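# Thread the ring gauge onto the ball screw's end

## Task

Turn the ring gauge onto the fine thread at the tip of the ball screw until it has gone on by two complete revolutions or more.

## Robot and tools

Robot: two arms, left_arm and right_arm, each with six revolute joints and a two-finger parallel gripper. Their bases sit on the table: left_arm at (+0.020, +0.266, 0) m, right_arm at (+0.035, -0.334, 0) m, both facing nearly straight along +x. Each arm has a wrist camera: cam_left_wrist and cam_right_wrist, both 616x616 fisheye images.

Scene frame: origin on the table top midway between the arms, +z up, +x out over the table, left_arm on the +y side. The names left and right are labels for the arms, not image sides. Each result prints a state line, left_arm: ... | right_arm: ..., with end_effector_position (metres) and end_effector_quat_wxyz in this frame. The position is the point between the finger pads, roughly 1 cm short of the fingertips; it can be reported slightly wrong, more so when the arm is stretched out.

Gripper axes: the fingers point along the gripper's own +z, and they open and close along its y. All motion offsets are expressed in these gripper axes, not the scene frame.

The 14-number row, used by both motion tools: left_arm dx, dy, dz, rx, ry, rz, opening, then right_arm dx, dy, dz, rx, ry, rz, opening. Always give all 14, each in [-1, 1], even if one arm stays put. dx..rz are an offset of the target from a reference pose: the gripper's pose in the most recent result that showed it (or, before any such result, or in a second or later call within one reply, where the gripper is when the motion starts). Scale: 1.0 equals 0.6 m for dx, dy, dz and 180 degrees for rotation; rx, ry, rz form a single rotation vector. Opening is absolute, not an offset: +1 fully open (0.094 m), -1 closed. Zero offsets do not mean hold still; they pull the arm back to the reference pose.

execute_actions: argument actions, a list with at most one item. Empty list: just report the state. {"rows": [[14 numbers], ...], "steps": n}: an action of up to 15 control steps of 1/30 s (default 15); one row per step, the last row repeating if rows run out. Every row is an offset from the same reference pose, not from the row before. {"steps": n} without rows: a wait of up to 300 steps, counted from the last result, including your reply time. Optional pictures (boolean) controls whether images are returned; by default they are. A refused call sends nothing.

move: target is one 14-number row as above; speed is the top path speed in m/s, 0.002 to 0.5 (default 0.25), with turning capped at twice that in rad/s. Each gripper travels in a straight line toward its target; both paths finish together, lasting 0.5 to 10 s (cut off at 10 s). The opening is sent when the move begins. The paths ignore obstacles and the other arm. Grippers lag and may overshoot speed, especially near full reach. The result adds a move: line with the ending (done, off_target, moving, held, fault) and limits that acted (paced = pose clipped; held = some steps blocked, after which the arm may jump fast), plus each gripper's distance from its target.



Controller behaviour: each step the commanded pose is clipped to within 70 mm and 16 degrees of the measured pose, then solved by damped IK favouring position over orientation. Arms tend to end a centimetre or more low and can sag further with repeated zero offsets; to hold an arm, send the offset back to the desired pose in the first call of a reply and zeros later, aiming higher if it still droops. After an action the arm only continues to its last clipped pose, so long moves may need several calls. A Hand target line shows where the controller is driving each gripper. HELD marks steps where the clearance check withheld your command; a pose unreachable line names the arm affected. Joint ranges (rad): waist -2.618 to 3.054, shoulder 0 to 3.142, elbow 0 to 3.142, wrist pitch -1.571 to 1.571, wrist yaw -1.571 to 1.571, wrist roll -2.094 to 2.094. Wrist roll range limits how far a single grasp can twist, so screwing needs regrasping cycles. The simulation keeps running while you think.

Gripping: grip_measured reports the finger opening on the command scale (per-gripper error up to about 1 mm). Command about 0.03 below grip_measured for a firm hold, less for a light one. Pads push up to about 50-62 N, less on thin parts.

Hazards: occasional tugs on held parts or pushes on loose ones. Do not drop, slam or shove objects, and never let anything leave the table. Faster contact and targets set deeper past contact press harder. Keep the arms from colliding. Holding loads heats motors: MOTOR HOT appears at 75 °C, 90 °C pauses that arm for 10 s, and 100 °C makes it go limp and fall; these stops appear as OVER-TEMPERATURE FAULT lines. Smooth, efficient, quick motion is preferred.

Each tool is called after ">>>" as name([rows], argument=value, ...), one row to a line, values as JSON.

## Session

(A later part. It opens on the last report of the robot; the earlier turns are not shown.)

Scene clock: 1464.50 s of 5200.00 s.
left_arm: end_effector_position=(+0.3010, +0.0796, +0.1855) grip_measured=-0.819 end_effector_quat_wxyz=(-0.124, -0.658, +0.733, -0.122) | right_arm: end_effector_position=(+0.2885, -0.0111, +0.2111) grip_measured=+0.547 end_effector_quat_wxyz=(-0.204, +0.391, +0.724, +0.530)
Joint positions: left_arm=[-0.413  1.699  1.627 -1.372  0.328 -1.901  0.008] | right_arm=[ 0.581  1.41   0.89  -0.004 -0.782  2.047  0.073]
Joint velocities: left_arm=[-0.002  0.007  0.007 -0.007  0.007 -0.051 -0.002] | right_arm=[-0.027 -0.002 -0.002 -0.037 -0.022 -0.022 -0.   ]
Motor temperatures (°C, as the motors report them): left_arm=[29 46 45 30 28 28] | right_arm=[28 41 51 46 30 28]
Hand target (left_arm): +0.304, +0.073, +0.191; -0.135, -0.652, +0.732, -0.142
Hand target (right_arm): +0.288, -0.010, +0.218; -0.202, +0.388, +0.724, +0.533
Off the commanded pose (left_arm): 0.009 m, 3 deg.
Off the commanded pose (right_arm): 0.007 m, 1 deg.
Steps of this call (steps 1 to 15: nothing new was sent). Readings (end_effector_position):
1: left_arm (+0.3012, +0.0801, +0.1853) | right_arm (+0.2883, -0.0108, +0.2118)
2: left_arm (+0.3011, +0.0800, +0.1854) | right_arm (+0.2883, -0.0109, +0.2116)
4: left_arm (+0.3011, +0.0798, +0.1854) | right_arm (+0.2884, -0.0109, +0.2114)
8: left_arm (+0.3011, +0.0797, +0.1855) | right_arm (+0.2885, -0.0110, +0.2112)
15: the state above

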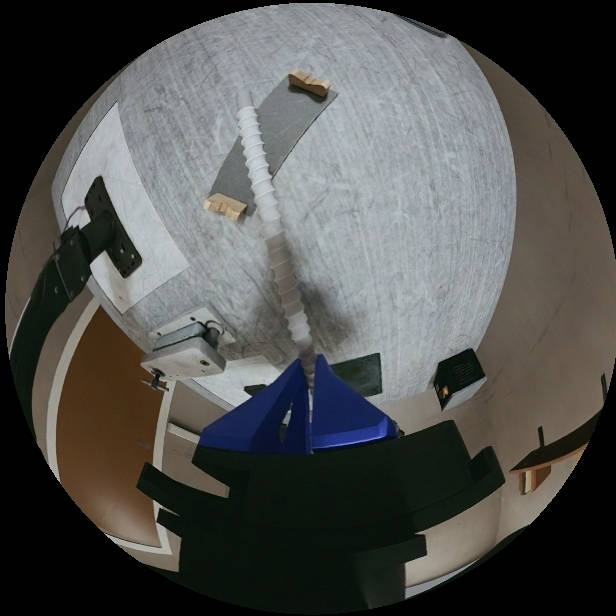

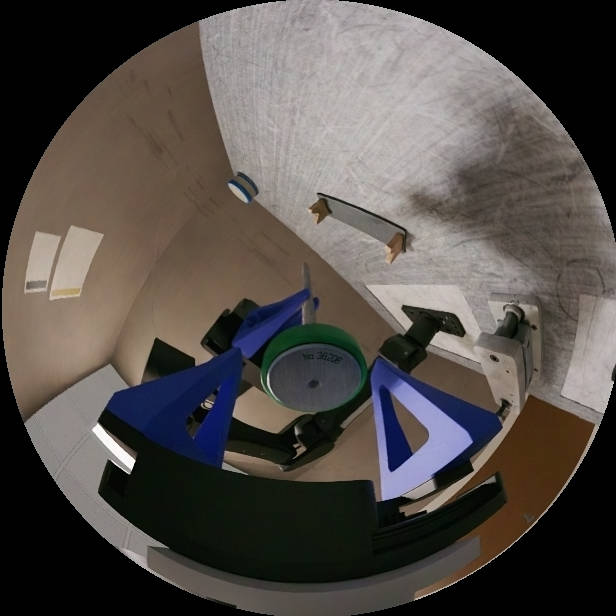

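>>> execute_actions([
  {"rows": [[0.0151,-0.0066,-0.0052,0.0046,0.0153,0.0029,-0.87,0.009,0.0069,-0.0062,-0.0023,0.0006,-0.0021,0.55],[0.0165,-0.0072,-0.0052,0.005,0.0167,0.0031,-0.87,0.0092,0.0071,-0.0092,-0.0029,0.0008,-0.0017,0.55],[0.0179,-0.0078,-0.0053,0.0055,0.0182,0.0034,-0.87,0.0093,0.0073,-0.0122,-0.0035,0.0011,-0.0014,0.55],[0.0193,-0.0084,-0.0053,0.0059,0.0196,0.0037,-0.87,0.0095,0.0075,-0.0152,-0.0041,0.0013,-0.0011,0.55],[0.0207,-0.009,-0.0053,0.0063,0.021,0.004,-0.87,0.0097,0.0078,-0.0182,-0.0047,0.0015,-0.0008,0.55],[0.022,-0.0095,-0.0053,0.0067,0.0224,0.0042,-0.87,0.0099,0.008,-0.0212,-0.0052,0.0017,-0.0004,0.55],[0.0234,-0.0101,-0.0053,0.0071,0.0238,0.0045,-0.87,0.0101,0.0082,-0.0242,-0.0058,0.0019,-0.0001,0.55],[0.0248,-0.0107,-0.0054,0.0076,0.0253,0.0048,-0.87,0.0102,0.0084,-0.0272,-0.0064,0.0022,0.0002,0.55],[0.0262,-0.0113,-0.0054,0.008,0.0267,0.005,-0.87,0.0104,0.0086,-0.0302,-0.007,0.0024,0.0006,0.55],[0.0276,-0.0119,-0.0054,0.0084,0.0281,0.0053,-0.87,0.0106,0.0088,-0.0332,-0.0076,0.0026,0.0009,0.55]], "steps": 15},
], pictures=false)

>>> execute_actions([
  {"steps": 15},
])

>>> zoom_image(camera="cam_right_wrist", region=[230, 240, 390, 400])

Scene clock: 1530.57 s of 5200.00 s.
left_arm: end_effector_position=(+0.3039, +0.0725, +0.1882) grip_measured=-0.819 end_effector_quat_wxyz=(-0.134, -0.653, +0.732, -0.139) | right_arm: end_effector_position=(+0.2914, -0.0227, +0.2254) grip_measured=+0.547 end_effector_quat_wxyz=(-0.197, +0.392, +0.716, +0.543)
Joint positions: left_arm=[-0.413  1.699  1.627 -1.348  0.36  -1.901  0.008] | right_arm=[ 0.546  1.364  0.89  -0.024 -0.799  2.047  0.073]
Joint velocities: left_arm=[-0.002  0.002 -0.017 -0.022  0.007 -0.007 -0.   ] | right_arm=[-0.017 -0.002  0.002 -0.022 -0.081 -0.007  0.   ]
Motor temperatures (°C, as the motors report them): left_arm=[29 46 45 30 29 28] | right_arm=[28 41 50 44 30 28]
Hand target (left_arm): +0.306, +0.065, +0.195; -0.147, -0.647, +0.731, -0.161
Hand target (right_arm): +0.287, -0.026, +0.226; -0.203, +0.392, +0.716, +0.540
Off the commanded pose (left_arm): 0.010 m, 3 deg.
Off the commanded pose (right_arm): 0.006 m, 1 deg.
Steps of this call (steps 1 to 90: nothing new was sent; then 62.57 s passed at rest; steps 91 to 105: all 15 steps of this action). Readings (end_effector_position):
91: left_arm (+0.3010, +0.0796, +0.1855) | right_arm (+0.2885, -0.0111, +0.2110)
92: left_arm (+0.3010, +0.0794, +0.1856) | right_arm (+0.2885, -0.0112, +0.2109)
94: left_arm (+0.3012, +0.0787, +0.1858) | right_arm (+0.2883, -0.0114, +0.2107)
98: left_arm (+0.3021, +0.0762, +0.1867) | right_arm (+0.2898, -0.0160, +0.2149)
105: the state above

Scene clock: 1531.07 s of 5200.00 s.
left_arm: end_effector_position=(+0.3043, +0.0717, +0.1885) grip_measured=-0.819 end_effector_quat_wxyz=(-0.135, -0.652, +0.732, -0.141) | right_arm: end_effector_position=(+0.2902, -0.0228, +0.2244) grip_measured=+0.547 end_effector_quat_wxyz=(-0.200, +0.392, +0.717, +0.540)
Joint positions: left_arm=[-0.413  1.699  1.627 -1.345  0.364 -1.901  0.008] | right_arm=[ 0.546  1.364  0.89  -0.03  -0.803  2.047  0.073]
Joint velocities: left_arm=[ 0.007 -0.012 -0.007  0.037 -0.037  0.007 -0.001] | right_arm=[-0.002  0.007  0.002 -0.007  0.051  0.022 -0.   ]
Motor temperatures (°C, as the motors report them): left_arm=[29 46 45 30 29 28] | right_arm=[28 41 50 44 30 28]
Hand target (left_arm): +0.306, +0.065, +0.195; -0.147, -0.647, +0.731, -0.161
Hand target (right_arm): +0.287, -0.026, +0.226; -0.203, +0.393, +0.716, +0.540
Off the commanded pose (left_arm): 0.009 m, 3 deg.
Off the commanded pose (right_arm): 0.006 m, 0 deg.
Steps of this call (steps 1 to 15: nothing new was sent). Readings (end_effector_position):
1: left_arm (+0.3040, +0.0723, +0.1883) | right_arm (+0.2911, -0.0227, +0.2252)
2: left_arm (+0.3041, +0.0721, +0.1884) | right_arm (+0.2910, -0.0227, +0.2250)
4: left_arm (+0.3042, +0.0719, +0.1884) | right_arm (+0.2906, -0.0228, +0.2247)
8: left_arm (+0.3043, +0.0717, +0.1885) | right_arm (+0.2904, -0.0228, +0.2245)
15: the state above

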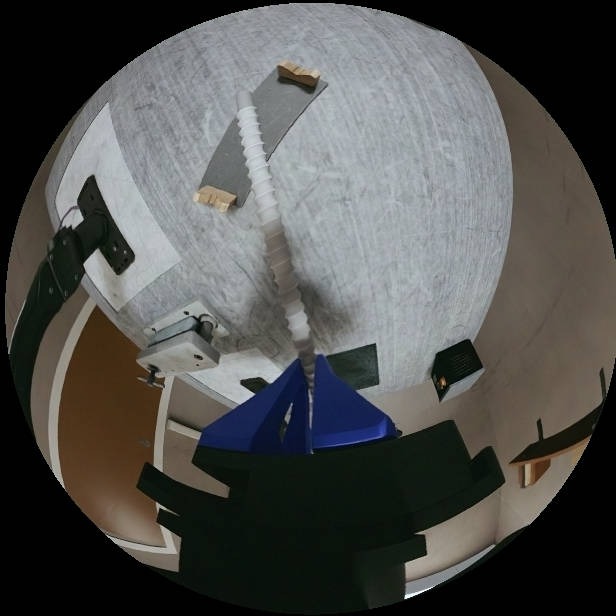

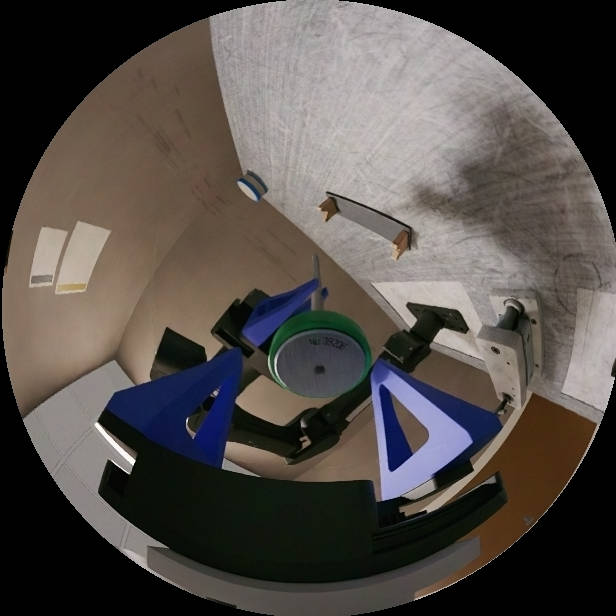

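Region (230, 240, 390, 400) of cam_right_wrist's 616x616 image, scaled by 3.150, with more detail than that image has.

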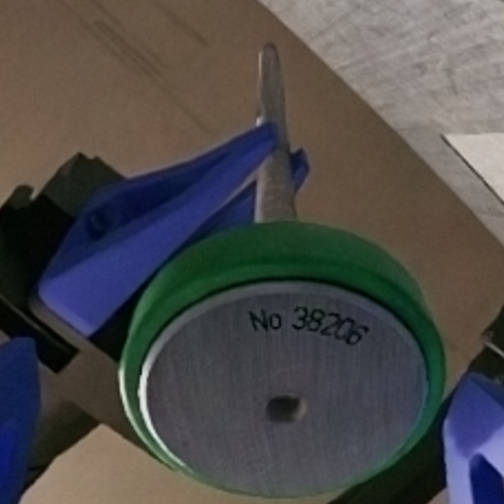

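>>> execute_actions([
  {"rows": [[0.012,-0.005,-0.0052,0.0035,0.0125,0.0022,-0.87,0.003,0.002,-0.006,-0.002,0.001,0.0,0.55],[0.0108,-0.0039,-0.0051,0.0027,0.011,0.0019,-0.87,0.0015,-0.0005,-0.005,-0.0018,0.001,-0.0002,0.55],[0.0108,-0.0039,-0.0051,0.0027,0.011,0.0019,-0.87,0.0,-0.0028,-0.0042,-0.0017,0.001,-0.0003,0.55],[0.0108,-0.0039,-0.0051,0.0027,0.011,0.0019,-0.87,-0.0015,-0.005,-0.0035,-0.0015,0.001,-0.0004,0.55],[0.0108,-0.0039,-0.0051,0.0027,0.011,0.0019,-0.87,-0.003,-0.007,-0.0028,-0.0014,0.001,-0.0006,0.55],[0.0108,-0.0039,-0.0051,0.0027,0.011,0.0019,-0.87,-0.0044,-0.009,-0.0021,-0.0012,0.001,-0.0007,0.55],[0.0108,-0.0039,-0.0051,0.0027,0.011,0.0019,-0.87,-0.0057,-0.0109,-0.0015,-0.0011,0.001,-0.0008,0.55]], "steps": 15},
], pictures=false)

>>> execute_actions([
  {"steps": 12},
])

>>> zoom_image(camera="cam_right_wrist", region=[230, 240, 390, 400])

Scene clock: 1559.83 s of 5200.00 s.
left_arm: end_effector_position=(+0.3043, +0.0717, +0.1885) grip_measured=-0.819 end_effector_quat_wxyz=(-0.135, -0.652, +0.732, -0.141) | right_arm: end_effector_position=(+0.2877, -0.0244, +0.2151) grip_measured=+0.547 end_effector_quat_wxyz=(-0.202, +0.396, +0.718, +0.536)
Joint positions: left_arm=[-0.413  1.699  1.627 -1.345  0.364 -1.901  0.008] | right_arm=[ 0.546  1.364  0.859 -0.01  -0.803  2.048  0.073]
Joint velocities: left_arm=[-0.017 -0.007 -0.012  0.081  0.007 -0.022  0.   ] | right_arm=[ 0.017 -0.002 -0.002  0.051  0.037 -0.051 -0.001]
Motor temperatures (°C, as the motors report them): left_arm=[29 46 45 30 29 28] | right_arm=[28 42 48 43 30 28]
Hand target (left_arm): +0.306, +0.067, +0.194; -0.144, -0.648, +0.731, -0.156
Hand target (right_arm): +0.287, -0.025, +0.218; -0.199, +0.391, +0.716, +0.542
Off the commanded pose (left_arm): 0.008 m, 2 deg.
Off the commanded pose (right_arm): 0.003 m, 1 deg.
Steps of this call (steps 1 to 90: nothing new was sent; then 25.27 s passed at rest; steps 91 to 105: all 15 steps of this action). Readings (end_effector_position):
91: left_arm (+0.3043, +0.0717, +0.1885) | right_arm (+0.2902, -0.0228, +0.2244)
92: left_arm (+0.3043, +0.0717, +0.1885) | right_arm (+0.2902, -0.0228, +0.2244)
94: left_arm (+0.3043, +0.0717, +0.1885) | right_arm (+0.2902, -0.0228, +0.2242)
98: left_arm (+0.3043, +0.0717, +0.1885) | right_arm (+0.2887, -0.0237, +0.2184)
105: the state above

Scene clock: 1560.23 s of 5200.00 s.
left_arm: end_effector_position=(+0.3043, +0.0717, +0.1885) grip_measured=-0.819 end_effector_quat_wxyz=(-0.135, -0.652, +0.732, -0.141) | right_arm: end_effector_position=(+0.2880, -0.0242, +0.2157) grip_measured=+0.547 end_effector_quat_wxyz=(-0.201, +0.394, +0.717, +0.538)
Joint positions: left_arm=[-0.413  1.699  1.627 -1.345  0.364 -1.901  0.008] | right_arm=[ 0.546  1.364  0.859 -0.006 -0.803  2.048  0.073]
Joint velocities: left_arm=[ 0.012  0.022  0.002 -0.007  0.051 -0.022 -0.   ] | right_arm=[-0.007  0.002 -0.007  0.022  0.095  0.022 -0.001]
Motor temperatures (°C, as the motors report them): left_arm=[29 46 45 30 29 28] | right_arm=[28 42 48 43 30 28]
Hand target (left_arm): +0.306, +0.067, +0.194; -0.144, -0.648, +0.731, -0.156
Hand target (right_arm): +0.287, -0.025, +0.218; -0.199, +0.391, +0.716, +0.542
Off the commanded pose (left_arm): 0.008 m, 2 deg.
Off the commanded pose (right_arm): 0.003 m, 1 deg.
Steps of this call (steps 1 to 12: nothing new was sent). Readings (end_effector_position):
1: left_arm (+0.3043, +0.0717, +0.1885) | right_arm (+0.2878, -0.0243, +0.2152)
2: left_arm (+0.3043, +0.0717, +0.1885) | right_arm (+0.2878, -0.0243, +0.2153)
4: left_arm (+0.3043, +0.0717, +0.1885) | right_arm (+0.2879, -0.0242, +0.2155)
8: left_arm (+0.3043, +0.0717, +0.1885) | right_arm (+0.2880, -0.0242, +0.2157)
12: the state above

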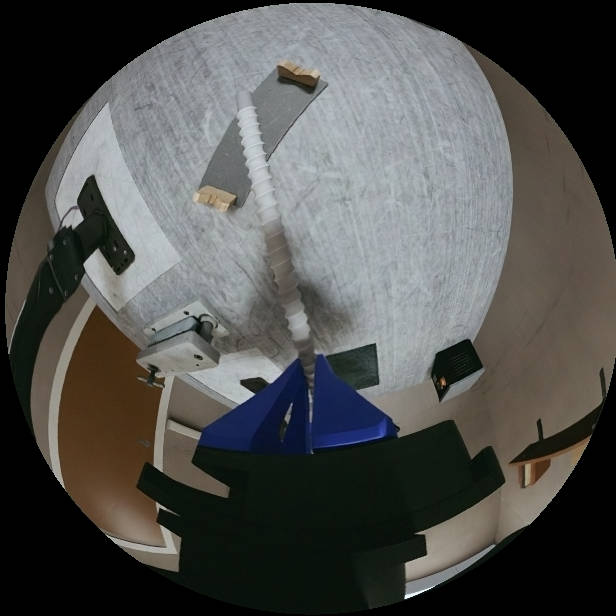

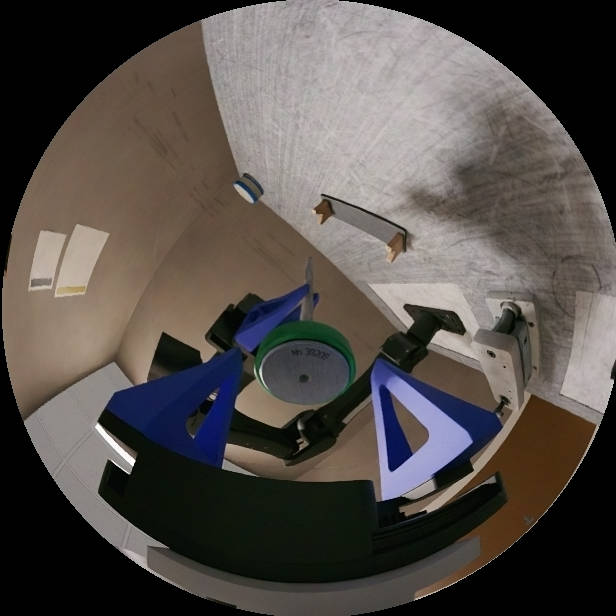

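Region (230, 240, 390, 400) of cam_right_wrist's 616x616 image, scaled by 3.150, with more detail than that image has.

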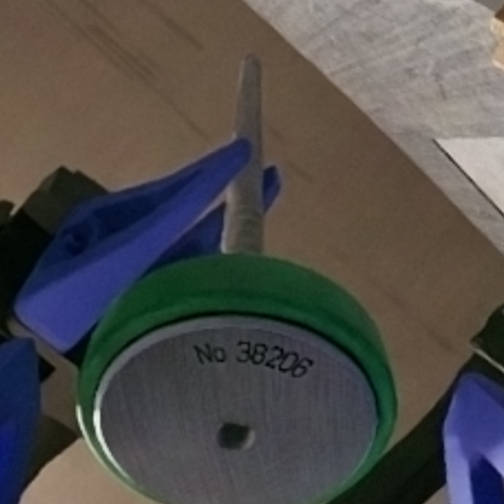

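>>> execute_actions(actions=[])

Scene clock: 1582.13 s of 5200.00 s.
left_arm: end_effector_position=(+0.3043, +0.0717, +0.1885) grip_measured=-0.819 end_effector_quat_wxyz=(-0.135, -0.652, +0.732, -0.141) | right_arm: end_effector_position=(+0.2880, -0.0242, +0.2157) grip_measured=+0.547 end_effector_quat_wxyz=(-0.201, +0.394, +0.717, +0.538)
Joint positions: left_arm=[-0.413  1.699  1.627 -1.345  0.364 -1.901  0.008] | right_arm=[ 0.546  1.364  0.859 -0.006 -0.803  2.048  0.073]
Joint velocities: left_arm=[-0.012 -0.017  0.002 -0.066 -0.037  0.022  0.001] | right_arm=[ 0.007  0.012 -0.012  0.007 -0.022 -0.066 -0.   ]
Motor temperatures (°C, as the motors report them): left_arm=[29 46 45 30 29 28] | right_arm=[28 41 48 44 30 28]
Hand target (left_arm): +0.306, +0.067, +0.194; -0.144, -0.648, +0.731, -0.156
Hand target (right_arm): +0.287, -0.026, +0.218; -0.199, +0.391, +0.716, +0.542
Off the commanded pose (left_arm): 0.008 m, 2 deg.
Off the commanded pose (right_arm): 0.003 m, 1 deg.
Steps of this call (steps 1 to 90: nothing new was sent; then 18.90 s passed at rest). Readings (end_effector_position):
1: left_arm (+0.3043, +0.0717, +0.1885) | right_arm (+0.2880, -0.0242, +0.2157)
2: left_arm (+0.3043, +0.0717, +0.1885) | right_arm (+0.2880, -0.0242, +0.2157)
4: left_arm (+0.3043, +0.0717, +0.1885) | right_arm (+0.2880, -0.0242, +0.2157)
8: left_arm (+0.3043, +0.0717, +0.1885) | right_arm (+0.2880, -0.0242, +0.2157)
90: the state above

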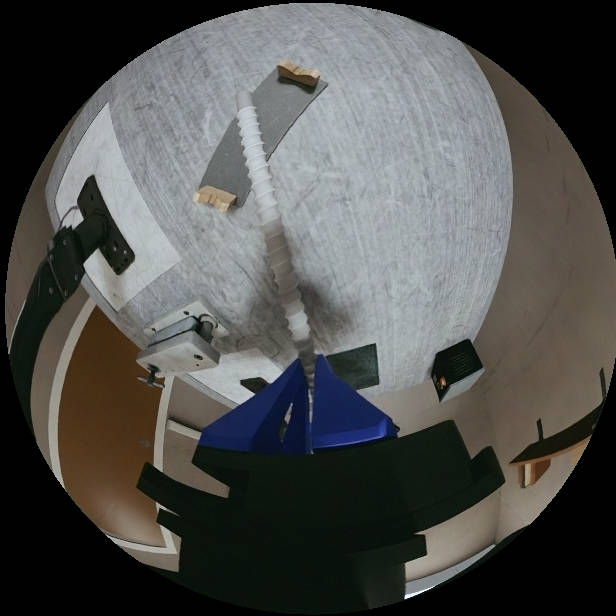

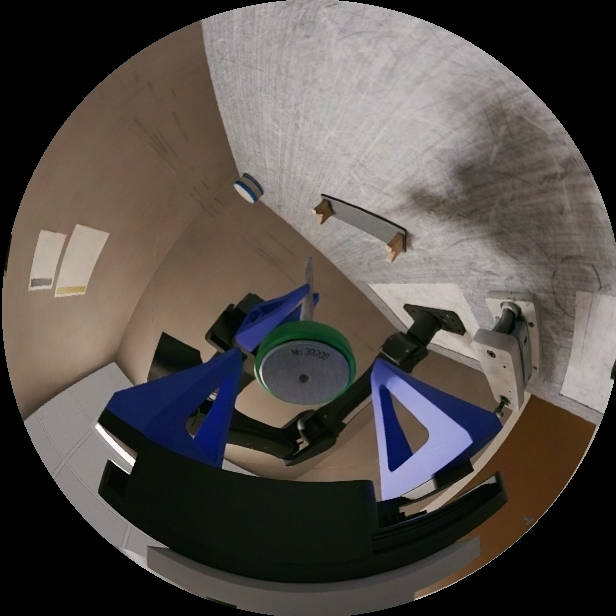

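>>> execute_actions([
  {"rows":[[0.0108,-0.0039,-0.0051,0.0027,0.011,0.0019,-0.87,0.0104,0.009,-0.0035,-0.0026,0.0032,-0.0119,0.55],[0.0108,-0.0039,-0.0051,0.0027,0.011,0.0019,-0.87,0.0103,0.0073,-0.0036,-0.0014,0.0035,-0.0208,0.55],[0.0108,-0.0039,-0.0051,0.0027,0.011,0.0019,-0.87,0.0103,0.0057,-0.0037,-0.0003,0.0038,-0.0317,0.55],[0.0108,-0.0039,-0.0051,0.0027,0.011,0.0019,-0.87,0.0102,0.004,-0.0037,0.0009,0.004,-0.0426,0.55],[0.0108,-0.0039,-0.0051,0.0027,0.011,0.0019,-0.87,0.0101,0.0027,-0.0038,0.0018,0.0042,-0.0537,0.55],[0.0108,-0.0039,-0.0051,0.0027,0.011,0.0019,-0.87,0.0101,0.0015,-0.0038,0.0028,0.0044,-0.0649,0.55],[0.0108,-0.0039,-0.0051,0.0027,0.011,0.0019,-0.87,0.0101,0.0015,-0.0038,0.0028,0.0044,-0.0769,0.55],[0.0108,-0.0039,-0.0051,0.0027,0.011,0.0019,-0.87,0.0101,0.0015,-0.0038,0.0027,0.0044,-0.0889,0.55],[0.0108,-0.0039,-0.0051,0.0027,0.011,0.0019,-0.87,0.0101,0.0015,-0.0038,0.0026,0.0045,-0.1009,0.55],[0.0108,-0.0039,-0.0051,0.0027,0.011,0.0019,-0.87,0.0101,0.0015,-0.0038,0.0025,0.0045,-0.1129,0.55],[0.0108,-0.0039,-0.0051,0.0027,0.011,0.0019,-0.87,0.0101,0.0015,-0.0038,0.0025,0.0046,-0.1249,0.55],[0.0108,-0.0039,-0.0051,0.0027,0.011,0.0019,-0.87,0.0101,0.0015,-0.0038,0.0024,0.0046,-0.1369,0.55],[0.0108,-0.0039,-0.0051,0.0027,0.011,0.0019,-0.87,0.0101,0.0015,-0.0038,0.0023,0.0047,-0.1489,0.55],[0.0108,-0.0039,-0.0051,0.0027,0.011,0.0019,-0.87,0.0101,0.0015,-0.0038,0.0022,0.0047,-0.1609,0.55],[0.0108,-0.0039,-0.0051,0.0027,0.011,0.0019,-0.87,0.0101,0.0015,-0.0038,0.0021,0.0048,-0.1729,0.55]],"steps":15},
], pictures=false)

>>> execute_actions([
  {"rows":[[0.0108,-0.0039,-0.0051,0.0027,0.011,0.0019,-0.87,0.009,0.0049,-0.0038,0.0005,0.0052,-0.0729,0.55],[0.0108,-0.0039,-0.0051,0.0027,0.011,0.0019,-0.87,0.009,0.0049,-0.0038,0.0005,0.0052,-0.0849,0.55],[0.0108,-0.0039,-0.0051,0.0027,0.011,0.0019,-0.87,0.009,0.0049,-0.0038,0.0005,0.0052,-0.0969,0.55],[0.0108,-0.0039,-0.0051,0.0027,0.011,0.0019,-0.87,0.009,0.0049,-0.0038,0.0005,0.0052,-0.1089,0.55],[0.0108,-0.0039,-0.0051,0.0027,0.011,0.0019,-0.87,0.009,0.0049,-0.0038,0.0005,0.0052,-0.1209,0.55],[0.0108,-0.0039,-0.0051,0.0027,0.011,0.0019,-0.87,0.009,0.0049,-0.0038,0.0005,0.0052,-0.1329,0.55],[0.0108,-0.0039,-0.0051,0.0027,0.011,0.0019,-0.87,0.009,0.0049,-0.0038,0.0005,0.0052,-0.1449,0.55],[0.0108,-0.0039,-0.0051,0.0027,0.011,0.0019,-0.87,0.009,0.0049,-0.0038,0.0005,0.0052,-0.1569,0.55],[0.0108,-0.0039,-0.0051,0.0027,0.011,0.0019,-0.87,0.009,0.0049,-0.0038,0.0005,0.0052,-0.1689,0.55],[0.0108,-0.0039,-0.0051,0.0027,0.011,0.0019,-0.87,0.009,0.0049,-0.0038,0.0005,0.0052,-0.1809,0.55],[0.0108,-0.0039,-0.0051,0.0027,0.011,0.0019,-0.87,0.009,0.0049,-0.0038,0.0005,0.0052,-0.1929,0.55],[0.0108,-0.0039,-0.0051,0.0027,0.011,0.0019,-0.87,0.009,0.0049,-0.0038,0.0005,0.0052,-0.2049,0.55],[0.0108,-0.0039,-0.0051,0.0027,0.011,0.0019,-0.87,0.009,0.0049,-0.0038,0.0005,0.0052,-0.2169,0.55],[0.0108,-0.0039,-0.0051,0.0027,0.011,0.0019,-0.87,0.009,0.0049,-0.0038,0.0005,0.0052,-0.2289,0.55],[0.0108,-0.0039,-0.0051,0.0027,0.011,0.0019,-0.87,0.009,0.0049,-0.0038,0.0005,0.0052,-0.2409,0.55]],"steps":15},
], pictures=false)

>>> execute_actions([
  {"rows":[[0.0108,-0.0039,-0.0051,0.0027,0.011,0.0019,-0.87,0.005,0.0089,-0.0038,-0.0024,0.0046,-0.0729,0.55],[0.0108,-0.0039,-0.0051,0.0027,0.011,0.0019,-0.87,0.005,0.0089,-0.0038,-0.0024,0.0046,-0.0849,0.55],[0.0108,-0.0039,-0.0051,0.0027,0.011,0.0019,-0.87,0.005,0.0089,-0.0038,-0.0024,0.0046,-0.0969,0.55],[0.0108,-0.0039,-0.0051,0.0027,0.011,0.0019,-0.87,0.005,0.0089,-0.0038,-0.0024,0.0046,-0.1089,0.55],[0.0108,-0.0039,-0.0051,0.0027,0.011,0.0019,-0.87,0.005,0.0089,-0.0038,-0.0024,0.0046,-0.1209,0.55],[0.0108,-0.0039,-0.0051,0.0027,0.011,0.0019,-0.87,0.005,0.0089,-0.0038,-0.0024,0.0046,-0.1329,0.55],[0.0108,-0.0039,-0.0051,0.0027,0.011,0.0019,-0.87,0.005,0.0089,-0.0038,-0.0024,0.0046,-0.1449,0.55],[0.0108,-0.0039,-0.0051,0.0027,0.011,0.0019,-0.87,0.005,0.0089,-0.0038,-0.0024,0.0046,-0.1569,0.55],[0.0108,-0.0039,-0.0051,0.0027,0.011,0.0019,-0.87,0.005,0.0089,-0.0038,-0.0024,0.0046,-0.1689,0.55],[0.0108,-0.0039,-0.0051,0.0027,0.011,0.0019,-0.87,0.005,0.0089,-0.0038,-0.0024,0.0046,-0.1809,0.55],[0.0108,-0.0039,-0.0051,0.0027,0.011,0.0019,-0.87,0.005,0.0089,-0.0038,-0.0024,0.0046,-0.1929,0.55],[0.0108,-0.0039,-0.0051,0.0027,0.011,0.0019,-0.87,0.005,0.0089,-0.0038,-0.0024,0.0046,-0.2049,0.55],[0.0108,-0.0039,-0.0051,0.0027,0.011,0.0019,-0.87,0.005,0.0089,-0.0038,-0.0024,0.0046,-0.2169,0.55],[0.0108,-0.0039,-0.0051,0.0027,0.011,0.0019,-0.87,0.005,0.0089,-0.0038,-0.0024,0.0046,-0.2289,0.55],[0.0108,-0.0039,-0.0051,0.0027,0.011,0.0019,-0.87,0.005,0.0089,-0.0038,-0.0024,0.0046,-0.2409,0.55]],"steps":15},
], pictures=false)

>>> execute_actions([
  {"rows":[[0.0108,-0.0039,-0.0051,0.0027,0.011,0.0019,-0.87,-0.0006,0.0102,-0.0038,-0.0045,0.0027,-0.0729,0.55],[0.0108,-0.0039,-0.0051,0.0027,0.011,0.0019,-0.87,-0.0006,0.0102,-0.0038,-0.0045,0.0027,-0.0849,0.55],[0.0108,-0.0039,-0.0051,0.0027,0.011,0.0019,-0.87,-0.0006,0.0102,-0.0038,-0.0045,0.0027,-0.0969,0.55],[0.0108,-0.0039,-0.0051,0.0027,0.011,0.0019,-0.87,-0.0006,0.0102,-0.0038,-0.0045,0.0027,-0.1089,0.55],[0.0108,-0.0039,-0.0051,0.0027,0.011,0.0019,-0.87,-0.0006,0.0102,-0.0038,-0.0045,0.0027,-0.1209,0.55],[0.0108,-0.0039,-0.0051,0.0027,0.011,0.0019,-0.87,-0.0006,0.0102,-0.0038,-0.0045,0.0027,-0.1329,0.55],[0.0108,-0.0039,-0.0051,0.0027,0.011,0.0019,-0.87,-0.0006,0.0102,-0.0038,-0.0045,0.0027,-0.1449,0.55],[0.0108,-0.0039,-0.0051,0.0027,0.011,0.0019,-0.87,-0.0006,0.0102,-0.0038,-0.0045,0.0027,-0.1569,0.55],[0.0108,-0.0039,-0.0051,0.0027,0.011,0.0019,-0.87,-0.0006,0.0102,-0.0038,-0.0045,0.0027,-0.1689,0.55],[0.0108,-0.0039,-0.0051,0.0027,0.011,0.0019,-0.87,-0.0006,0.0102,-0.0038,-0.0045,0.0027,-0.1809,0.55],[0.0108,-0.0039,-0.0051,0.0027,0.011,0.0019,-0.87,-0.0006,0.0102,-0.0038,-0.0045,0.0027,-0.1929,0.55],[0.0108,-0.0039,-0.0051,0.0027,0.011,0.0019,-0.87,-0.0006,0.0102,-0.0038,-0.0045,0.0027,-0.2049,0.55],[0.0108,-0.0039,-0.0051,0.0027,0.011,0.0019,-0.87,-0.0006,0.0102,-0.0038,-0.0045,0.0027,-0.2169,0.55],[0.0108,-0.0039,-0.0051,0.0027,0.011,0.0019,-0.87,-0.0006,0.0102,-0.0038,-0.0045,0.0027,-0.2289,0.55],[0.0108,-0.0039,-0.0051,0.0027,0.011,0.0019,-0.87,-0.0006,0.0102,-0.0038,-0.0045,0.0027,-0.2409,0.55]],"steps":15},
], pictures=false)

>>> execute_actions([
  {"rows":[[0.0108,-0.0039,-0.0051,0.0027,0.011,0.0019,-0.87,-0.006,0.0083,-0.0038,-0.0052,-0.0002,-0.0729,0.55],[0.0108,-0.0039,-0.0051,0.0027,0.011,0.0019,-0.87,-0.006,0.0083,-0.0038,-0.0052,-0.0002,-0.0849,0.55],[0.0108,-0.0039,-0.0051,0.0027,0.011,0.0019,-0.87,-0.006,0.0083,-0.0038,-0.0052,-0.0002,-0.0969,0.55],[0.0108,-0.0039,-0.0051,0.0027,0.011,0.0019,-0.87,-0.006,0.0083,-0.0038,-0.0052,-0.0002,-0.1089,0.55],[0.0108,-0.0039,-0.0051,0.0027,0.011,0.0019,-0.87,-0.006,0.0083,-0.0038,-0.0052,-0.0002,-0.1209,0.55],[0.0108,-0.0039,-0.0051,0.0027,0.011,0.0019,-0.87,-0.006,0.0083,-0.0038,-0.0052,-0.0002,-0.1329,0.55],[0.0108,-0.0039,-0.0051,0.0027,0.011,0.0019,-0.87,-0.006,0.0083,-0.0038,-0.0052,-0.0002,-0.1449,0.55],[0.0108,-0.0039,-0.0051,0.0027,0.011,0.0019,-0.87,-0.006,0.0083,-0.0038,-0.0052,-0.0002,-0.1569,0.55],[0.0108,-0.0039,-0.0051,0.0027,0.011,0.0019,-0.87,-0.006,0.0083,-0.0038,-0.0052,-0.0002,-0.1689,0.55],[0.0108,-0.0039,-0.0051,0.0027,0.011,0.0019,-0.87,-0.006,0.0083,-0.0038,-0.0052,-0.0002,-0.1809,0.55],[0.0108,-0.0039,-0.0051,0.0027,0.011,0.0019,-0.87,-0.006,0.0083,-0.0038,-0.0052,-0.0002,-0.1929,0.55],[0.0108,-0.0039,-0.0051,0.0027,0.011,0.0019,-0.87,-0.006,0.0083,-0.0038,-0.0052,-0.0002,-0.2049,0.55],[0.0108,-0.0039,-0.0051,0.0027,0.011,0.0019,-0.87,-0.006,0.0083,-0.0038,-0.0052,-0.0002,-0.2169,0.55],[0.0108,-0.0039,-0.0051,0.0027,0.011,0.0019,-0.87,-0.006,0.0083,-0.0038,-0.0052,-0.0002,-0.2289,0.55],[0.0108,-0.0039,-0.0051,0.0027,0.011,0.0019,-0.87,-0.006,0.0083,-0.0038,-0.0052,-0.0002,-0.2409,0.55]],"steps":15},
], pictures=false)

>>> execute_actions([
  {"rows":[[0.0108,-0.0039,-0.0051,0.0027,0.011,0.0019,-0.87,-0.0095,0.0038,-0.0038,-0.0043,-0.0029,-0.0729,0.55],[0.0108,-0.0039,-0.0051,0.0027,0.011,0.0019,-0.87,-0.0095,0.0038,-0.0038,-0.0043,-0.0029,-0.0849,0.55],[0.0108,-0.0039,-0.0051,0.0027,0.011,0.0019,-0.87,-0.0095,0.0038,-0.0038,-0.0043,-0.0029,-0.0969,0.55],[0.0108,-0.0039,-0.0051,0.0027,0.011,0.0019,-0.87,-0.0095,0.0038,-0.0038,-0.0043,-0.0029,-0.1089,0.55],[0.0108,-0.0039,-0.0051,0.0027,0.011,0.0019,-0.87,-0.0095,0.0038,-0.0038,-0.0043,-0.0029,-0.1209,0.55],[0.0108,-0.0039,-0.0051,0.0027,0.011,0.0019,-0.87,-0.0095,0.0038,-0.0038,-0.0043,-0.0029,-0.1329,0.55],[0.0108,-0.0039,-0.0051,0.0027,0.011,0.0019,-0.87,-0.0095,0.0038,-0.0038,-0.0043,-0.0029,-0.1449,0.55],[0.0108,-0.0039,-0.0051,0.0027,0.011,0.0019,-0.87,-0.0095,0.0038,-0.0038,-0.0043,-0.0029,-0.1569,0.55],[0.0108,-0.0039,-0.0051,0.0027,0.011,0.0019,-0.87,-0.0095,0.0038,-0.0038,-0.0043,-0.0029,-0.1689,0.55],[0.0108,-0.0039,-0.0051,0.0027,0.011,0.0019,-0.87,-0.0095,0.0038,-0.0038,-0.0043,-0.0029,-0.1809,0.55],[0.0108,-0.0039,-0.0051,0.0027,0.011,0.0019,-0.87,-0.0095,0.0038,-0.0038,-0.0043,-0.0029,-0.1929,0.55],[0.0108,-0.0039,-0.0051,0.0027,0.011,0.0019,-0.87,-0.0095,0.0038,-0.0038,-0.0043,-0.0029,-0.2049,0.55],[0.0108,-0.0039,-0.0051,0.0027,0.011,0.0019,-0.87,-0.0095,0.0038,-0.0038,-0.0043,-0.0029,-0.2169,0.55],[0.0108,-0.0039,-0.0051,0.0027,0.011,0.0019,-0.87,-0.0095,0.0038,-0.0038,-0.0043,-0.0029,-0.2289,0.55],[0.0108,-0.0039,-0.0051,0.0027,0.011,0.0019,-0.87,-0.0095,0.0038,-0.0038,-0.0043,-0.0029,-0.2409,0.55]],"steps":15},
], pictures=false)

>>> execute_actions([
  {"rows":[[0.0108,-0.0039,-0.0051,0.0027,0.011,0.0019,-0.87,-0.01,-0.0018,-0.0038,-0.0021,-0.0048,-0.0729,0.55],[0.0108,-0.0039,-0.0051,0.0027,0.011,0.0019,-0.87,-0.01,-0.0018,-0.0038,-0.0021,-0.0048,-0.0849,0.55],[0.0108,-0.0039,-0.0051,0.0027,0.011,0.0019,-0.87,-0.01,-0.0018,-0.0038,-0.0021,-0.0048,-0.0969,0.55],[0.0108,-0.0039,-0.0051,0.0027,0.011,0.0019,-0.87,-0.01,-0.0018,-0.0038,-0.0021,-0.0048,-0.1089,0.55],[0.0108,-0.0039,-0.0051,0.0027,0.011,0.0019,-0.87,-0.01,-0.0018,-0.0038,-0.0021,-0.0048,-0.1209,0.55],[0.0108,-0.0039,-0.0051,0.0027,0.011,0.0019,-0.87,-0.01,-0.0018,-0.0038,-0.0021,-0.0048,-0.1329,0.55],[0.0108,-0.0039,-0.0051,0.0027,0.011,0.0019,-0.87,-0.01,-0.0018,-0.0038,-0.0021,-0.0048,-0.1449,0.55],[0.0108,-0.0039,-0.0051,0.0027,0.011,0.0019,-0.87,-0.01,-0.0018,-0.0038,-0.0021,-0.0048,-0.1569,0.55],[0.0108,-0.0039,-0.0051,0.0027,0.011,0.0019,-0.87,-0.01,-0.0018,-0.0038,-0.0021,-0.0048,-0.1689,0.55],[0.0108,-0.0039,-0.0051,0.0027,0.011,0.0019,-0.87,-0.01,-0.0018,-0.0038,-0.0021,-0.0048,-0.1809,0.55],[0.0108,-0.0039,-0.0051,0.0027,0.011,0.0019,-0.87,-0.01,-0.0018,-0.0038,-0.0021,-0.0048,-0.1929,0.55],[0.0108,-0.0039,-0.0051,0.0027,0.011,0.0019,-0.87,-0.01,-0.0018,-0.0038,-0.0021,-0.0048,-0.2049,0.55],[0.0108,-0.0039,-0.0051,0.0027,0.011,0.0019,-0.87,-0.009,-0.003,-0.0038,-0.002,-0.0044,-0.2149,0.55],[0.0108,-0.0039,-0.0051,0.0027,0.011,0.0019,-0.87,-0.007,-0.006,-0.0037,-0.001,-0.003,-0.2229,0.55],[0.0108,-0.0039,-0.0051,0.0027,0.011,0.0019,-0.87,-0.0042,-0.0137,-0.0035,0.0037,-0.0024,-0.2334,0.55]],"steps":15},
], pictures=false)

Scene clock: 1687.77 s of 5200.00 s.
left_arm: end_effector_position=(+0.3043, +0.0717, +0.1885) grip_measured=-0.819 end_effector_quat_wxyz=(-0.135, -0.652, +0.732, -0.141) | right_arm: end_effector_position=(+0.2879, -0.0241, +0.2158) grip_measured=+0.547 end_effector_quat_wxyz=(-0.103, +0.261, +0.776, +0.565)
Joint positions: left_arm=[-0.413  1.699  1.627 -1.345  0.364 -1.901  0.008] | right_arm=[ 0.546  1.364  0.859 -0.006 -0.803  1.691  0.073]
Joint velocities: left_arm=[-0.012 -0.007 -0.002 -0.037 -0.022 -0.037  0.001] | right_arm=[-0.007  0.012  0.002  0.022 -0.022 -0.945  0.001]
Motor temperatures (°C, as the motors report them): left_arm=[29 46 45 30 29 28] | right_arm=[28 41 47 44 30 28]
Hand target (left_arm): +0.306, +0.067, +0.194; -0.144, -0.648, +0.731, -0.156
Hand target (right_arm): +0.285, -0.024, +0.221; -0.057, +0.191, +0.792, +0.578
Off the commanded pose (left_arm): 0.008 m, 2 deg.
Off the commanded pose (right_arm): 0.006 m, 11 deg.
Steps of this call (steps 1 to 90: nothing new was sent; then 102.13 s passed at rest; steps 91 to 105: all 15 steps of this action). Readings (end_effector_position):
91: left_arm (+0.3043, +0.0717, +0.1885) | right_arm (+0.2880, -0.0242, +0.2157)
92: left_arm (+0.3043, +0.0717, +0.1885) | right_arm (+0.2880, -0.0242, +0.2157)
94: left_arm (+0.3043, +0.0717, +0.1885) | right_arm (+0.2880, -0.0242, +0.2157)
98: left_arm (+0.3043, +0.0717, +0.1885) | right_arm (+0.2879, -0.0241, +0.2158)
105: the state above

Scene clock: 1688.27 s of 5200.00 s.
left_arm: end_effector_position=(+0.3043, +0.0717, +0.1885) grip_measured=-0.819 end_effector_quat_wxyz=(-0.135, -0.652, +0.732, -0.141) | right_arm: end_effector_position=(+0.2880, -0.0241, +0.2160) grip_measured=+0.547 end_effector_quat_wxyz=(+0.056, +0.038, +0.817, +0.572)
Joint positions: left_arm=[-0.413  1.699  1.627 -1.345  0.364 -1.901  0.008] | right_arm=[ 0.546  1.364  0.859 -0.005 -0.803  1.137  0.073]
Joint velocities: left_arm=[ 0.017  0.002  0.007 -0.066 -0.066  0.022  0.002] | right_arm=[-0.002 -0.017 -0.002  0.007 -0.037 -1.106 -0.001]
Motor temperatures (°C, as the motors report them): left_arm=[29 46 45 30 29 28] | right_arm=[28 41 47 44 30 28]
Hand target (left_arm): +0.306, +0.067, +0.194; -0.144, -0.648, +0.731, -0.156
Hand target (right_arm): +0.285, -0.024, +0.221; +0.107, -0.039, +0.813, +0.571
Off the commanded pose (left_arm): 0.008 m, 2 deg.
Off the commanded pose (right_arm): 0.006 m, 12 deg.
Steps of this call (steps 1 to 15: all 15 steps of this action). Readings (end_effector_position):
1: left_arm (+0.3043, +0.0717, +0.1885) | right_arm (+0.2879, -0.0241, +0.2158)
2: left_arm (+0.3043, +0.0717, +0.1885) | right_arm (+0.2879, -0.0241, +0.2159)
4: left_arm (+0.3043, +0.0717, +0.1885) | right_arm (+0.2880, -0.0241, +0.2160)
8: left_arm (+0.3043, +0.0717, +0.1885) | right_arm (+0.2880, -0.0241, +0.2160)
15: the state above

Scene clock: 1688.77 s of 5200.00 s.
left_arm: end_effector_position=(+0.3043, +0.0717, +0.1885) grip_measured=-0.819 end_effector_quat_wxyz=(-0.135, -0.652, +0.732, -0.141) | right_arm: end_effector_position=(+0.2881, -0.0240, +0.2163) grip_measured=+0.547 end_effector_quat_wxyz=(+0.211, -0.187, +0.796, +0.535)
Joint positions: left_arm=[-0.413  1.699  1.627 -1.345  0.364 -1.901  0.008] | right_arm=[ 0.546  1.364  0.859 -0.003 -0.803  0.582  0.073]
Joint velocities: left_arm=[ 0.007  0.002 -0.007  0.022 -0.066 -0.022 -0.   ] | right_arm=[-0.007 -0.007 -0.002 -0.022 -0.037 -1.077 -0.001]
Motor temperatures (°C, as the motors report them): left_arm=[29 46 45 30 29 28] | right_arm=[28 41 47 44 30 28]
Hand target (left_arm): +0.306, +0.067, +0.194; -0.144, -0.648, +0.731, -0.156
Hand target (right_arm): +0.285, -0.024, +0.222; +0.260, -0.260, +0.771, +0.520
Off the commanded pose (left_arm): 0.008 m, 2 deg.
Off the commanded pose (right_arm): 0.006 m, 12 deg.
Steps of this call (steps 1 to 15: all 15 steps of this action). Readings (end_effector_position):
1: left_arm (+0.3043, +0.0717, +0.1885) | right_arm (+0.2880, -0.0240, +0.2161)
2: left_arm (+0.3043, +0.0717, +0.1885) | right_arm (+0.2881, -0.0240, +0.2162)
4: left_arm (+0.3043, +0.0717, +0.1885) | right_arm (+0.2881, -0.0240, +0.2162)
8: left_arm (+0.3043, +0.0717, +0.1885) | right_arm (+0.2881, -0.0240, +0.2163)
15: the state above

Scene clock: 1689.27 s of 5200.00 s.
left_arm: end_effector_position=(+0.3043, +0.0717, +0.1885) grip_measured=-0.819 end_effector_quat_wxyz=(-0.135, -0.652, +0.732, -0.141) | right_arm: end_effector_position=(+0.2882, -0.0239, +0.2165) grip_measured=+0.547 end_effector_quat_wxyz=(+0.351, -0.399, +0.713, +0.456)
Joint positions: left_arm=[-0.413  1.699  1.627 -1.345  0.364 -1.901  0.008] | right_arm=[ 0.546  1.364  0.859 -0.002 -0.803  0.024  0.073]
Joint velocities: left_arm=[ 0.017 -0.007  0.002 -0.022 -0.081  0.125  0.   ] | right_arm=[-0.007  0.017 -0.002 -0.022 -0.051 -1.106  0.001]
Motor temperatures (°C, as the motors report them): left_arm=[29 46 45 31 29 28] | right_arm=[28 41 47 44 30 28]
Hand target (left_arm): +0.306, +0.067, +0.194; -0.144, -0.648, +0.731, -0.156
Hand target (right_arm): +0.285, -0.024, +0.222; +0.393, -0.461, +0.670, +0.429
Off the commanded pose (left_arm): 0.008 m, 2 deg.
Off the commanded pose (right_arm): 0.006 m, 11 deg.
Steps of this call (steps 1 to 15: all 15 steps of this action). Readings (end_effector_position):
1: left_arm (+0.3043, +0.0717, +0.1885) | right_arm (+0.2881, -0.0240, +0.2163)
2: left_arm (+0.3043, +0.0717, +0.1885) | right_arm (+0.2882, -0.0240, +0.2164)
4: left_arm (+0.3043, +0.0717, +0.1885) | right_arm (+0.2882, -0.0239, +0.2165)
8: left_arm (+0.3043, +0.0717, +0.1885) | right_arm (+0.2882, -0.0239, +0.2165)
15: the state above

Scene clock: 1689.77 s of 5200.00 s.
left_arm: end_effector_position=(+0.3043, +0.0717, +0.1885) grip_measured=-0.819 end_effector_quat_wxyz=(-0.135, -0.652, +0.732, -0.141) | right_arm: end_effector_position=(+0.2886, -0.0237, +0.2173) grip_measured=+0.547 end_effector_quat_wxyz=(-0.465, +0.582, -0.574, -0.341)
Joint positions: left_arm=[-0.413  1.699  1.627 -1.345  0.364 -1.901  0.008] | right_arm=[ 0.546  1.364  0.859  0.002 -0.803 -0.537  0.073]
Joint velocities: left_arm=[-0.007  0.002  0.012  0.037 -0.037 -0.022  0.   ] | right_arm=[ 0.002 -0.002 -0.002 -0.051 -0.037 -1.004  0.001]
Motor temperatures (°C, as the motors report them): left_arm=[29 46 45 31 29 28] | right_arm=[28 41 47 44 30 28]
Hand target (left_arm): +0.306, +0.067, +0.194; -0.144, -0.648, +0.731, -0.156
Hand target (right_arm): +0.285, -0.024, +0.222; -0.497, +0.628, -0.516, -0.304
Off the commanded pose (left_arm): 0.008 m, 2 deg.
Off the commanded pose (right_arm): 0.006 m, 11 deg.
Steps of this call (steps 1 to 15: all 15 steps of this action). Readings (end_effector_position):
1: left_arm (+0.3043, +0.0717, +0.1885) | right_arm (+0.2883, -0.0239, +0.2167)
2: left_arm (+0.3043, +0.0717, +0.1885) | right_arm (+0.2883, -0.0238, +0.2167)
4: left_arm (+0.3043, +0.0717, +0.1885) | right_arm (+0.2885, -0.0238, +0.2170)
8: left_arm (+0.3043, +0.0717, +0.1885) | right_arm (+0.2886, -0.0237, +0.2172)
15: the state above

Scene clock: 1690.27 s of 5200.00 s.
left_arm: end_effector_position=(+0.3043, +0.0717, +0.1885) grip_measured=-0.819 end_effector_quat_wxyz=(-0.135, -0.652, +0.732, -0.141) | right_arm: end_effector_position=(+0.2891, -0.0234, +0.2184) grip_measured=+0.547 end_effector_quat_wxyz=(-0.544, +0.718, -0.386, -0.196)
Joint positions: left_arm=[-0.413  1.699  1.627 -1.345  0.364 -1.901  0.008] | right_arm=[ 0.546  1.364  0.859  0.009 -0.803 -1.104  0.073]
Joint velocities: left_arm=[ 0.017 -0.007 -0.022  0.051 -0.081 -0.051 -0.001] | right_arm=[-0.007  0.002  0.002 -0.022 -0.081 -1.092  0.001]
Motor temperatures (°C, as the motors report them): left_arm=[29 46 45 31 29 28] | right_arm=[28 41 47 44 30 28]
Hand target (left_arm): +0.306, +0.067, +0.194; -0.144, -0.648, +0.731, -0.156
Hand target (right_arm): +0.286, -0.024, +0.223; -0.563, +0.746, -0.321, -0.153
Off the commanded pose (left_arm): 0.008 m, 2 deg.
Off the commanded pose (right_arm): 0.006 m, 11 deg.
Steps of this call (steps 1 to 15: all 15 steps of this action). Readings (end_effector_position):
1: left_arm (+0.3043, +0.0717, +0.1885) | right_arm (+0.2886, -0.0237, +0.2174)
2: left_arm (+0.3043, +0.0717, +0.1885) | right_arm (+0.2887, -0.0236, +0.2176)
4: left_arm (+0.3043, +0.0717, +0.1885) | right_arm (+0.2889, -0.0235, +0.2179)
8: left_arm (+0.3043, +0.0717, +0.1885) | right_arm (+0.2891, -0.0234, +0.2183)
15: the state above

Scene clock: 1690.77 s of 5200.00 s.
left_arm: end_effector_position=(+0.3043, +0.0717, +0.1885) grip_measured=-0.819 end_effector_quat_wxyz=(-0.135, -0.652, +0.732, -0.141) | right_arm: end_effector_position=(+0.2899, -0.0229, +0.2201) grip_measured=+0.547 end_effector_quat_wxyz=(-0.580, +0.796, -0.169, -0.034)
Joint positions: left_arm=[-0.413  1.699  1.627 -1.345  0.364 -1.901  0.008] | right_arm=[ 0.546  1.364  0.859  0.019 -0.803 -1.666  0.073]
Joint velocities: left_arm=[-0.007 -0.012 -0.007 -0.081  0.007 -0.007  0.   ] | right_arm=[ 0.022 -0.002 -0.007  0.022 -0.022 -0.989 -0.003]
Motor temperatures (°C, as the motors report them): left_arm=[29 46 45 31 29 28] | right_arm=[28 41 47 44 30 28]
Hand target (left_arm): +0.306, +0.067, +0.194; -0.144, -0.648, +0.731, -0.156
Hand target (right_arm): +0.294, -0.024, +0.226; -0.587, +0.802, -0.109, +0.012
Off the commanded pose (left_arm): 0.008 m, 2 deg.
Off the commanded pose (right_arm): 0.007 m, 9 deg.
Steps of this call (steps 1 to 15: all 15 steps of this action). Readings (end_effector_position):
1: left_arm (+0.3043, +0.0717, +0.1885) | right_arm (+0.2892, -0.0233, +0.2185)
2: left_arm (+0.3043, +0.0717, +0.1885) | right_arm (+0.2893, -0.0233, +0.2188)
4: left_arm (+0.3043, +0.0717, +0.1885) | right_arm (+0.2895, -0.0231, +0.2193)
8: left_arm (+0.3043, +0.0717, +0.1885) | right_arm (+0.2897, -0.0230, +0.2197)
15: the state above

>>> execute_actions(actions=[], pictures=false)

Scene clock: 1697.10 s of 5200.00 s.
left_arm: end_effector_position=(+0.3043, +0.0717, +0.1885) grip_measured=-0.819 end_effector_quat_wxyz=(-0.135, -0.652, +0.732, -0.141) | right_arm: end_effector_position=(+0.2908, -0.0223, +0.2221) grip_measured=+0.547 end_effector_quat_wxyz=(-0.584, +0.804, -0.110, +0.011)
Joint positions: left_arm=[-0.413  1.699  1.627 -1.345  0.364 -1.901  0.008] | right_arm=[ 0.546  1.364  0.859  0.031 -0.803 -1.808  0.073]
Joint velocities: left_arm=[ 0.027  0.017 -0.007 -0.007  0.022  0.007 -0.001] | right_arm=[-0.017 -0.007 -0.007 -0.022 -0.051 -0.007  0.   ]
Motor temperatures (°C, as the motors report them): left_arm=[29 46 45 31 29 28] | right_arm=[28 41 47 44 30 28]
Hand target (left_arm): +0.306, +0.067, +0.194; -0.144, -0.648, +0.731, -0.156
Hand target (right_arm): +0.294, -0.024, +0.226; -0.587, +0.802, -0.110, +0.012
Off the commanded pose (left_arm): 0.008 m, 2 deg.
Off the commanded pose (right_arm): 0.005 m, 1 deg.
Steps of this call (steps 1 to 90: nothing new was sent; then 3.33 s passed at rest). Readings (end_effector_position):
1: left_arm (+0.3043, +0.0717, +0.1885) | right_arm (+0.2900, -0.0228, +0.2204)
2: left_arm (+0.3043, +0.0717, +0.1885) | right_arm (+0.2902, -0.0227, +0.2208)
4: left_arm (+0.3043, +0.0717, +0.1885) | right_arm (+0.2904, -0.0225, +0.2213)
8: left_arm (+0.3043, +0.0717, +0.1885) | right_arm (+0.2906, -0.0224, +0.2218)
90: the state above

>>> execute_actions([
  {"rows":[[0.0108,-0.0039,-0.0051,0.0027,0.011,0.0019,-0.87,0.0,-0.006,-0.0037,-0.001,-0.002,-0.008,0.55],[0.0108,-0.0039,-0.0051,0.0027,0.011,0.0019,-0.87,-0.002,-0.004,-0.0037,-0.0025,-0.0025,-0.016,0.55],[0.0108,-0.0039,-0.0051,0.0027,0.011,0.0019,-0.87,-0.0035,-0.002,-0.0037,-0.004,-0.0028,-0.024,0.55],[0.0108,-0.0039,-0.0051,0.0027,0.011,0.0019,-0.87,-0.0049,0.0003,-0.0037,-0.0055,-0.0029,-0.032,0.55],[0.0108,-0.0039,-0.0051,0.0027,0.011,0.0019,-0.87,-0.0049,0.0003,-0.0037,-0.0054,-0.003,-0.04,0.55],[0.0108,-0.0039,-0.0051,0.0027,0.011,0.0019,-0.87,-0.0049,0.0003,-0.0037,-0.0054,-0.003,-0.048,0.55],[0.0108,-0.0039,-0.0051,0.0027,0.011,0.0019,-0.87,-0.0049,0.0003,-0.0037,-0.0053,-0.0031,-0.055,0.55],[0.0108,-0.0039,-0.0051,0.0027,0.011,0.0019,-0.87,-0.0049,0.0003,-0.0037,-0.0053,-0.0032,-0.061,0.55],[0.0108,-0.0039,-0.0051,0.0027,0.011,0.0019,-0.87,-0.0049,0.0003,-0.0037,-0.0052,-0.0032,-0.066,0.55],[0.0108,-0.0039,-0.0051,0.0027,0.011,0.0019,-0.87,-0.0049,0.0003,-0.0037,-0.0052,-0.0033,-0.07,0.55],[0.0108,-0.0039,-0.0051,0.0027,0.011,0.0019,-0.87,-0.0049,0.0003,-0.0037,-0.0052,-0.0033,-0.073,0.55],[0.0108,-0.0039,-0.0051,0.0027,0.011,0.0019,-0.87,-0.0049,0.0003,-0.0037,-0.0052,-0.0033,-0.076,0.55]],"steps":15},
], pictures=false)

>>> wait(seconds=1)

>>> zoom_image(camera="cam_right_wrist", region=[230, 240, 390, 400])

Scene clock: 1726.87 s of 5200.00 s.
left_arm: end_effector_position=(+0.3043, +0.0717, +0.1885) grip_measured=-0.819 end_effector_quat_wxyz=(-0.135, -0.652, +0.732, -0.141) | right_arm: end_effector_position=(+0.2893, -0.0233, +0.2188) grip_measured=+0.547 end_effector_quat_wxyz=(-0.575, +0.815, -0.024, +0.068)
Joint positions: left_arm=[-0.413  1.699  1.627 -1.345  0.364 -1.901  0.008] | right_arm=[ 0.546  1.364  0.859  0.011 -0.803 -2.029  0.073]
Joint velocities: left_arm=[ 0.002 -0.007  0.002 -0.066 -0.081  0.037 -0.   ] | right_arm=[ 0.007  0.007 -0.007 -0.095  0.022 -0.286 -0.   ]
Motor temperatures (°C, as the motors report them): left_arm=[29 46 45 31 29 28] | right_arm=[28 41 48 43 30 28]
Hand target (left_arm): +0.306, +0.067, +0.194; -0.144, -0.648, +0.731, -0.156
Hand target (right_arm): +0.288, -0.024, +0.223; -0.573, +0.816, -0.011, +0.075
Off the commanded pose (left_arm): 0.008 m, 2 deg.
Off the commanded pose (right_arm): 0.005 m, 2 deg.
Steps of this call (steps 1 to 90: nothing new was sent; then 26.27 s passed at rest; steps 91 to 105: all 15 steps of this action). Readings (end_effector_position):
91: left_arm (+0.3043, +0.0717, +0.1885) | right_arm (+0.2907, -0.0224, +0.2220)
92: left_arm (+0.3043, +0.0717, +0.1885) | right_arm (+0.2906, -0.0224, +0.2217)
94: left_arm (+0.3043, +0.0717, +0.1885) | right_arm (+0.2903, -0.0227, +0.2209)
98: left_arm (+0.3043, +0.0717, +0.1885) | right_arm (+0.2898, -0.0229, +0.2199)
105: the state above

Scene clock: 1727.87 s of 5200.00 s.
left_arm: end_effector_position=(+0.3043, +0.0717, +0.1885) grip_measured=-0.819 end_effector_quat_wxyz=(-0.135, -0.652, +0.732, -0.141) | right_arm: end_effector_position=(+0.2888, -0.0236, +0.2177) grip_measured=+0.547 end_effector_quat_wxyz=(-0.572, +0.816, -0.011, +0.076)
Joint positions: left_arm=[-0.413  1.699  1.627 -1.345  0.364 -1.901  0.008] | right_arm=[ 0.546  1.364  0.859  0.005 -0.803 -2.065  0.073]
Joint velocities: left_arm=[ 0.012  0.012 -0.002 -0.022 -0.037  0.037  0.001] | right_arm=[-0.012 -0.017  0.007  0.022  0.037  0.022 -0.   ]
Motor temperatures (°C, as the motors report them): left_arm=[29 46 45 31 29 28] | right_arm=[28 41 48 43 30 28]
Hand target (left_arm): +0.306, +0.067, +0.194; -0.144, -0.648, +0.731, -0.156
Hand target (right_arm): +0.288, -0.024, +0.223; -0.573, +0.816, -0.011, +0.075
Off the commanded pose (left_arm): 0.008 m, 2 deg.
Off the commanded pose (right_arm): 0.005 m, 0 deg.
Steps of this call (steps 1 to 30: nothing new was sent). Readings (end_effector_position):
1: left_arm (+0.3043, +0.0717, +0.1885) | right_arm (+0.2892, -0.0233, +0.2185)
2: left_arm (+0.3043, +0.0717, +0.1885) | right_arm (+0.2891, -0.0234, +0.2183)
4: left_arm (+0.3043, +0.0717, +0.1885) | right_arm (+0.2890, -0.0234, +0.2181)
8: left_arm (+0.3043, +0.0717, +0.1885) | right_arm (+0.2889, -0.0235, +0.2178)
30: the state above

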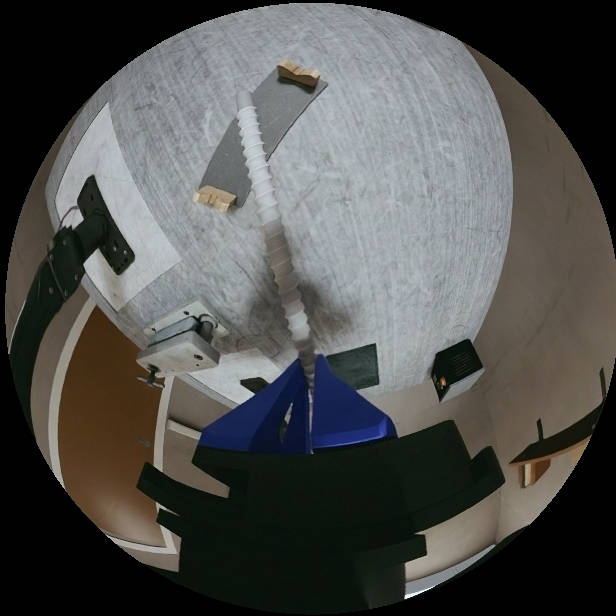

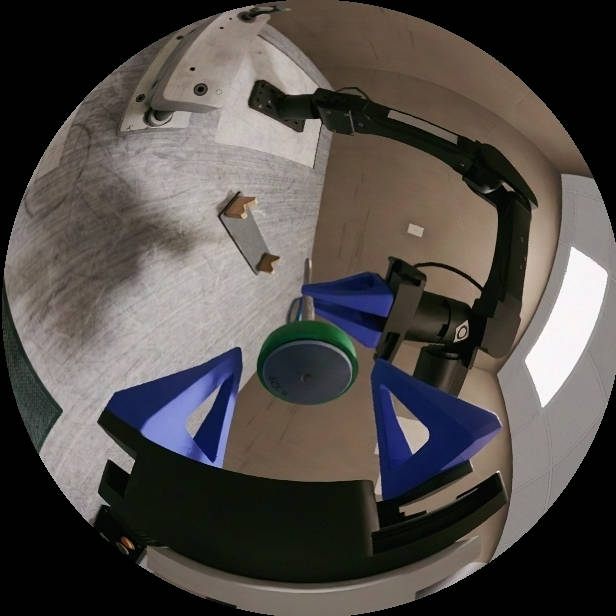

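Region (230, 240, 390, 400) of cam_right_wrist's 616x616 image, scaled by 3.150, with more detail than that image has.

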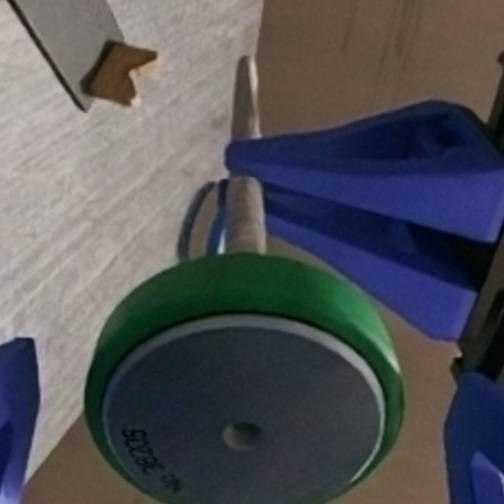

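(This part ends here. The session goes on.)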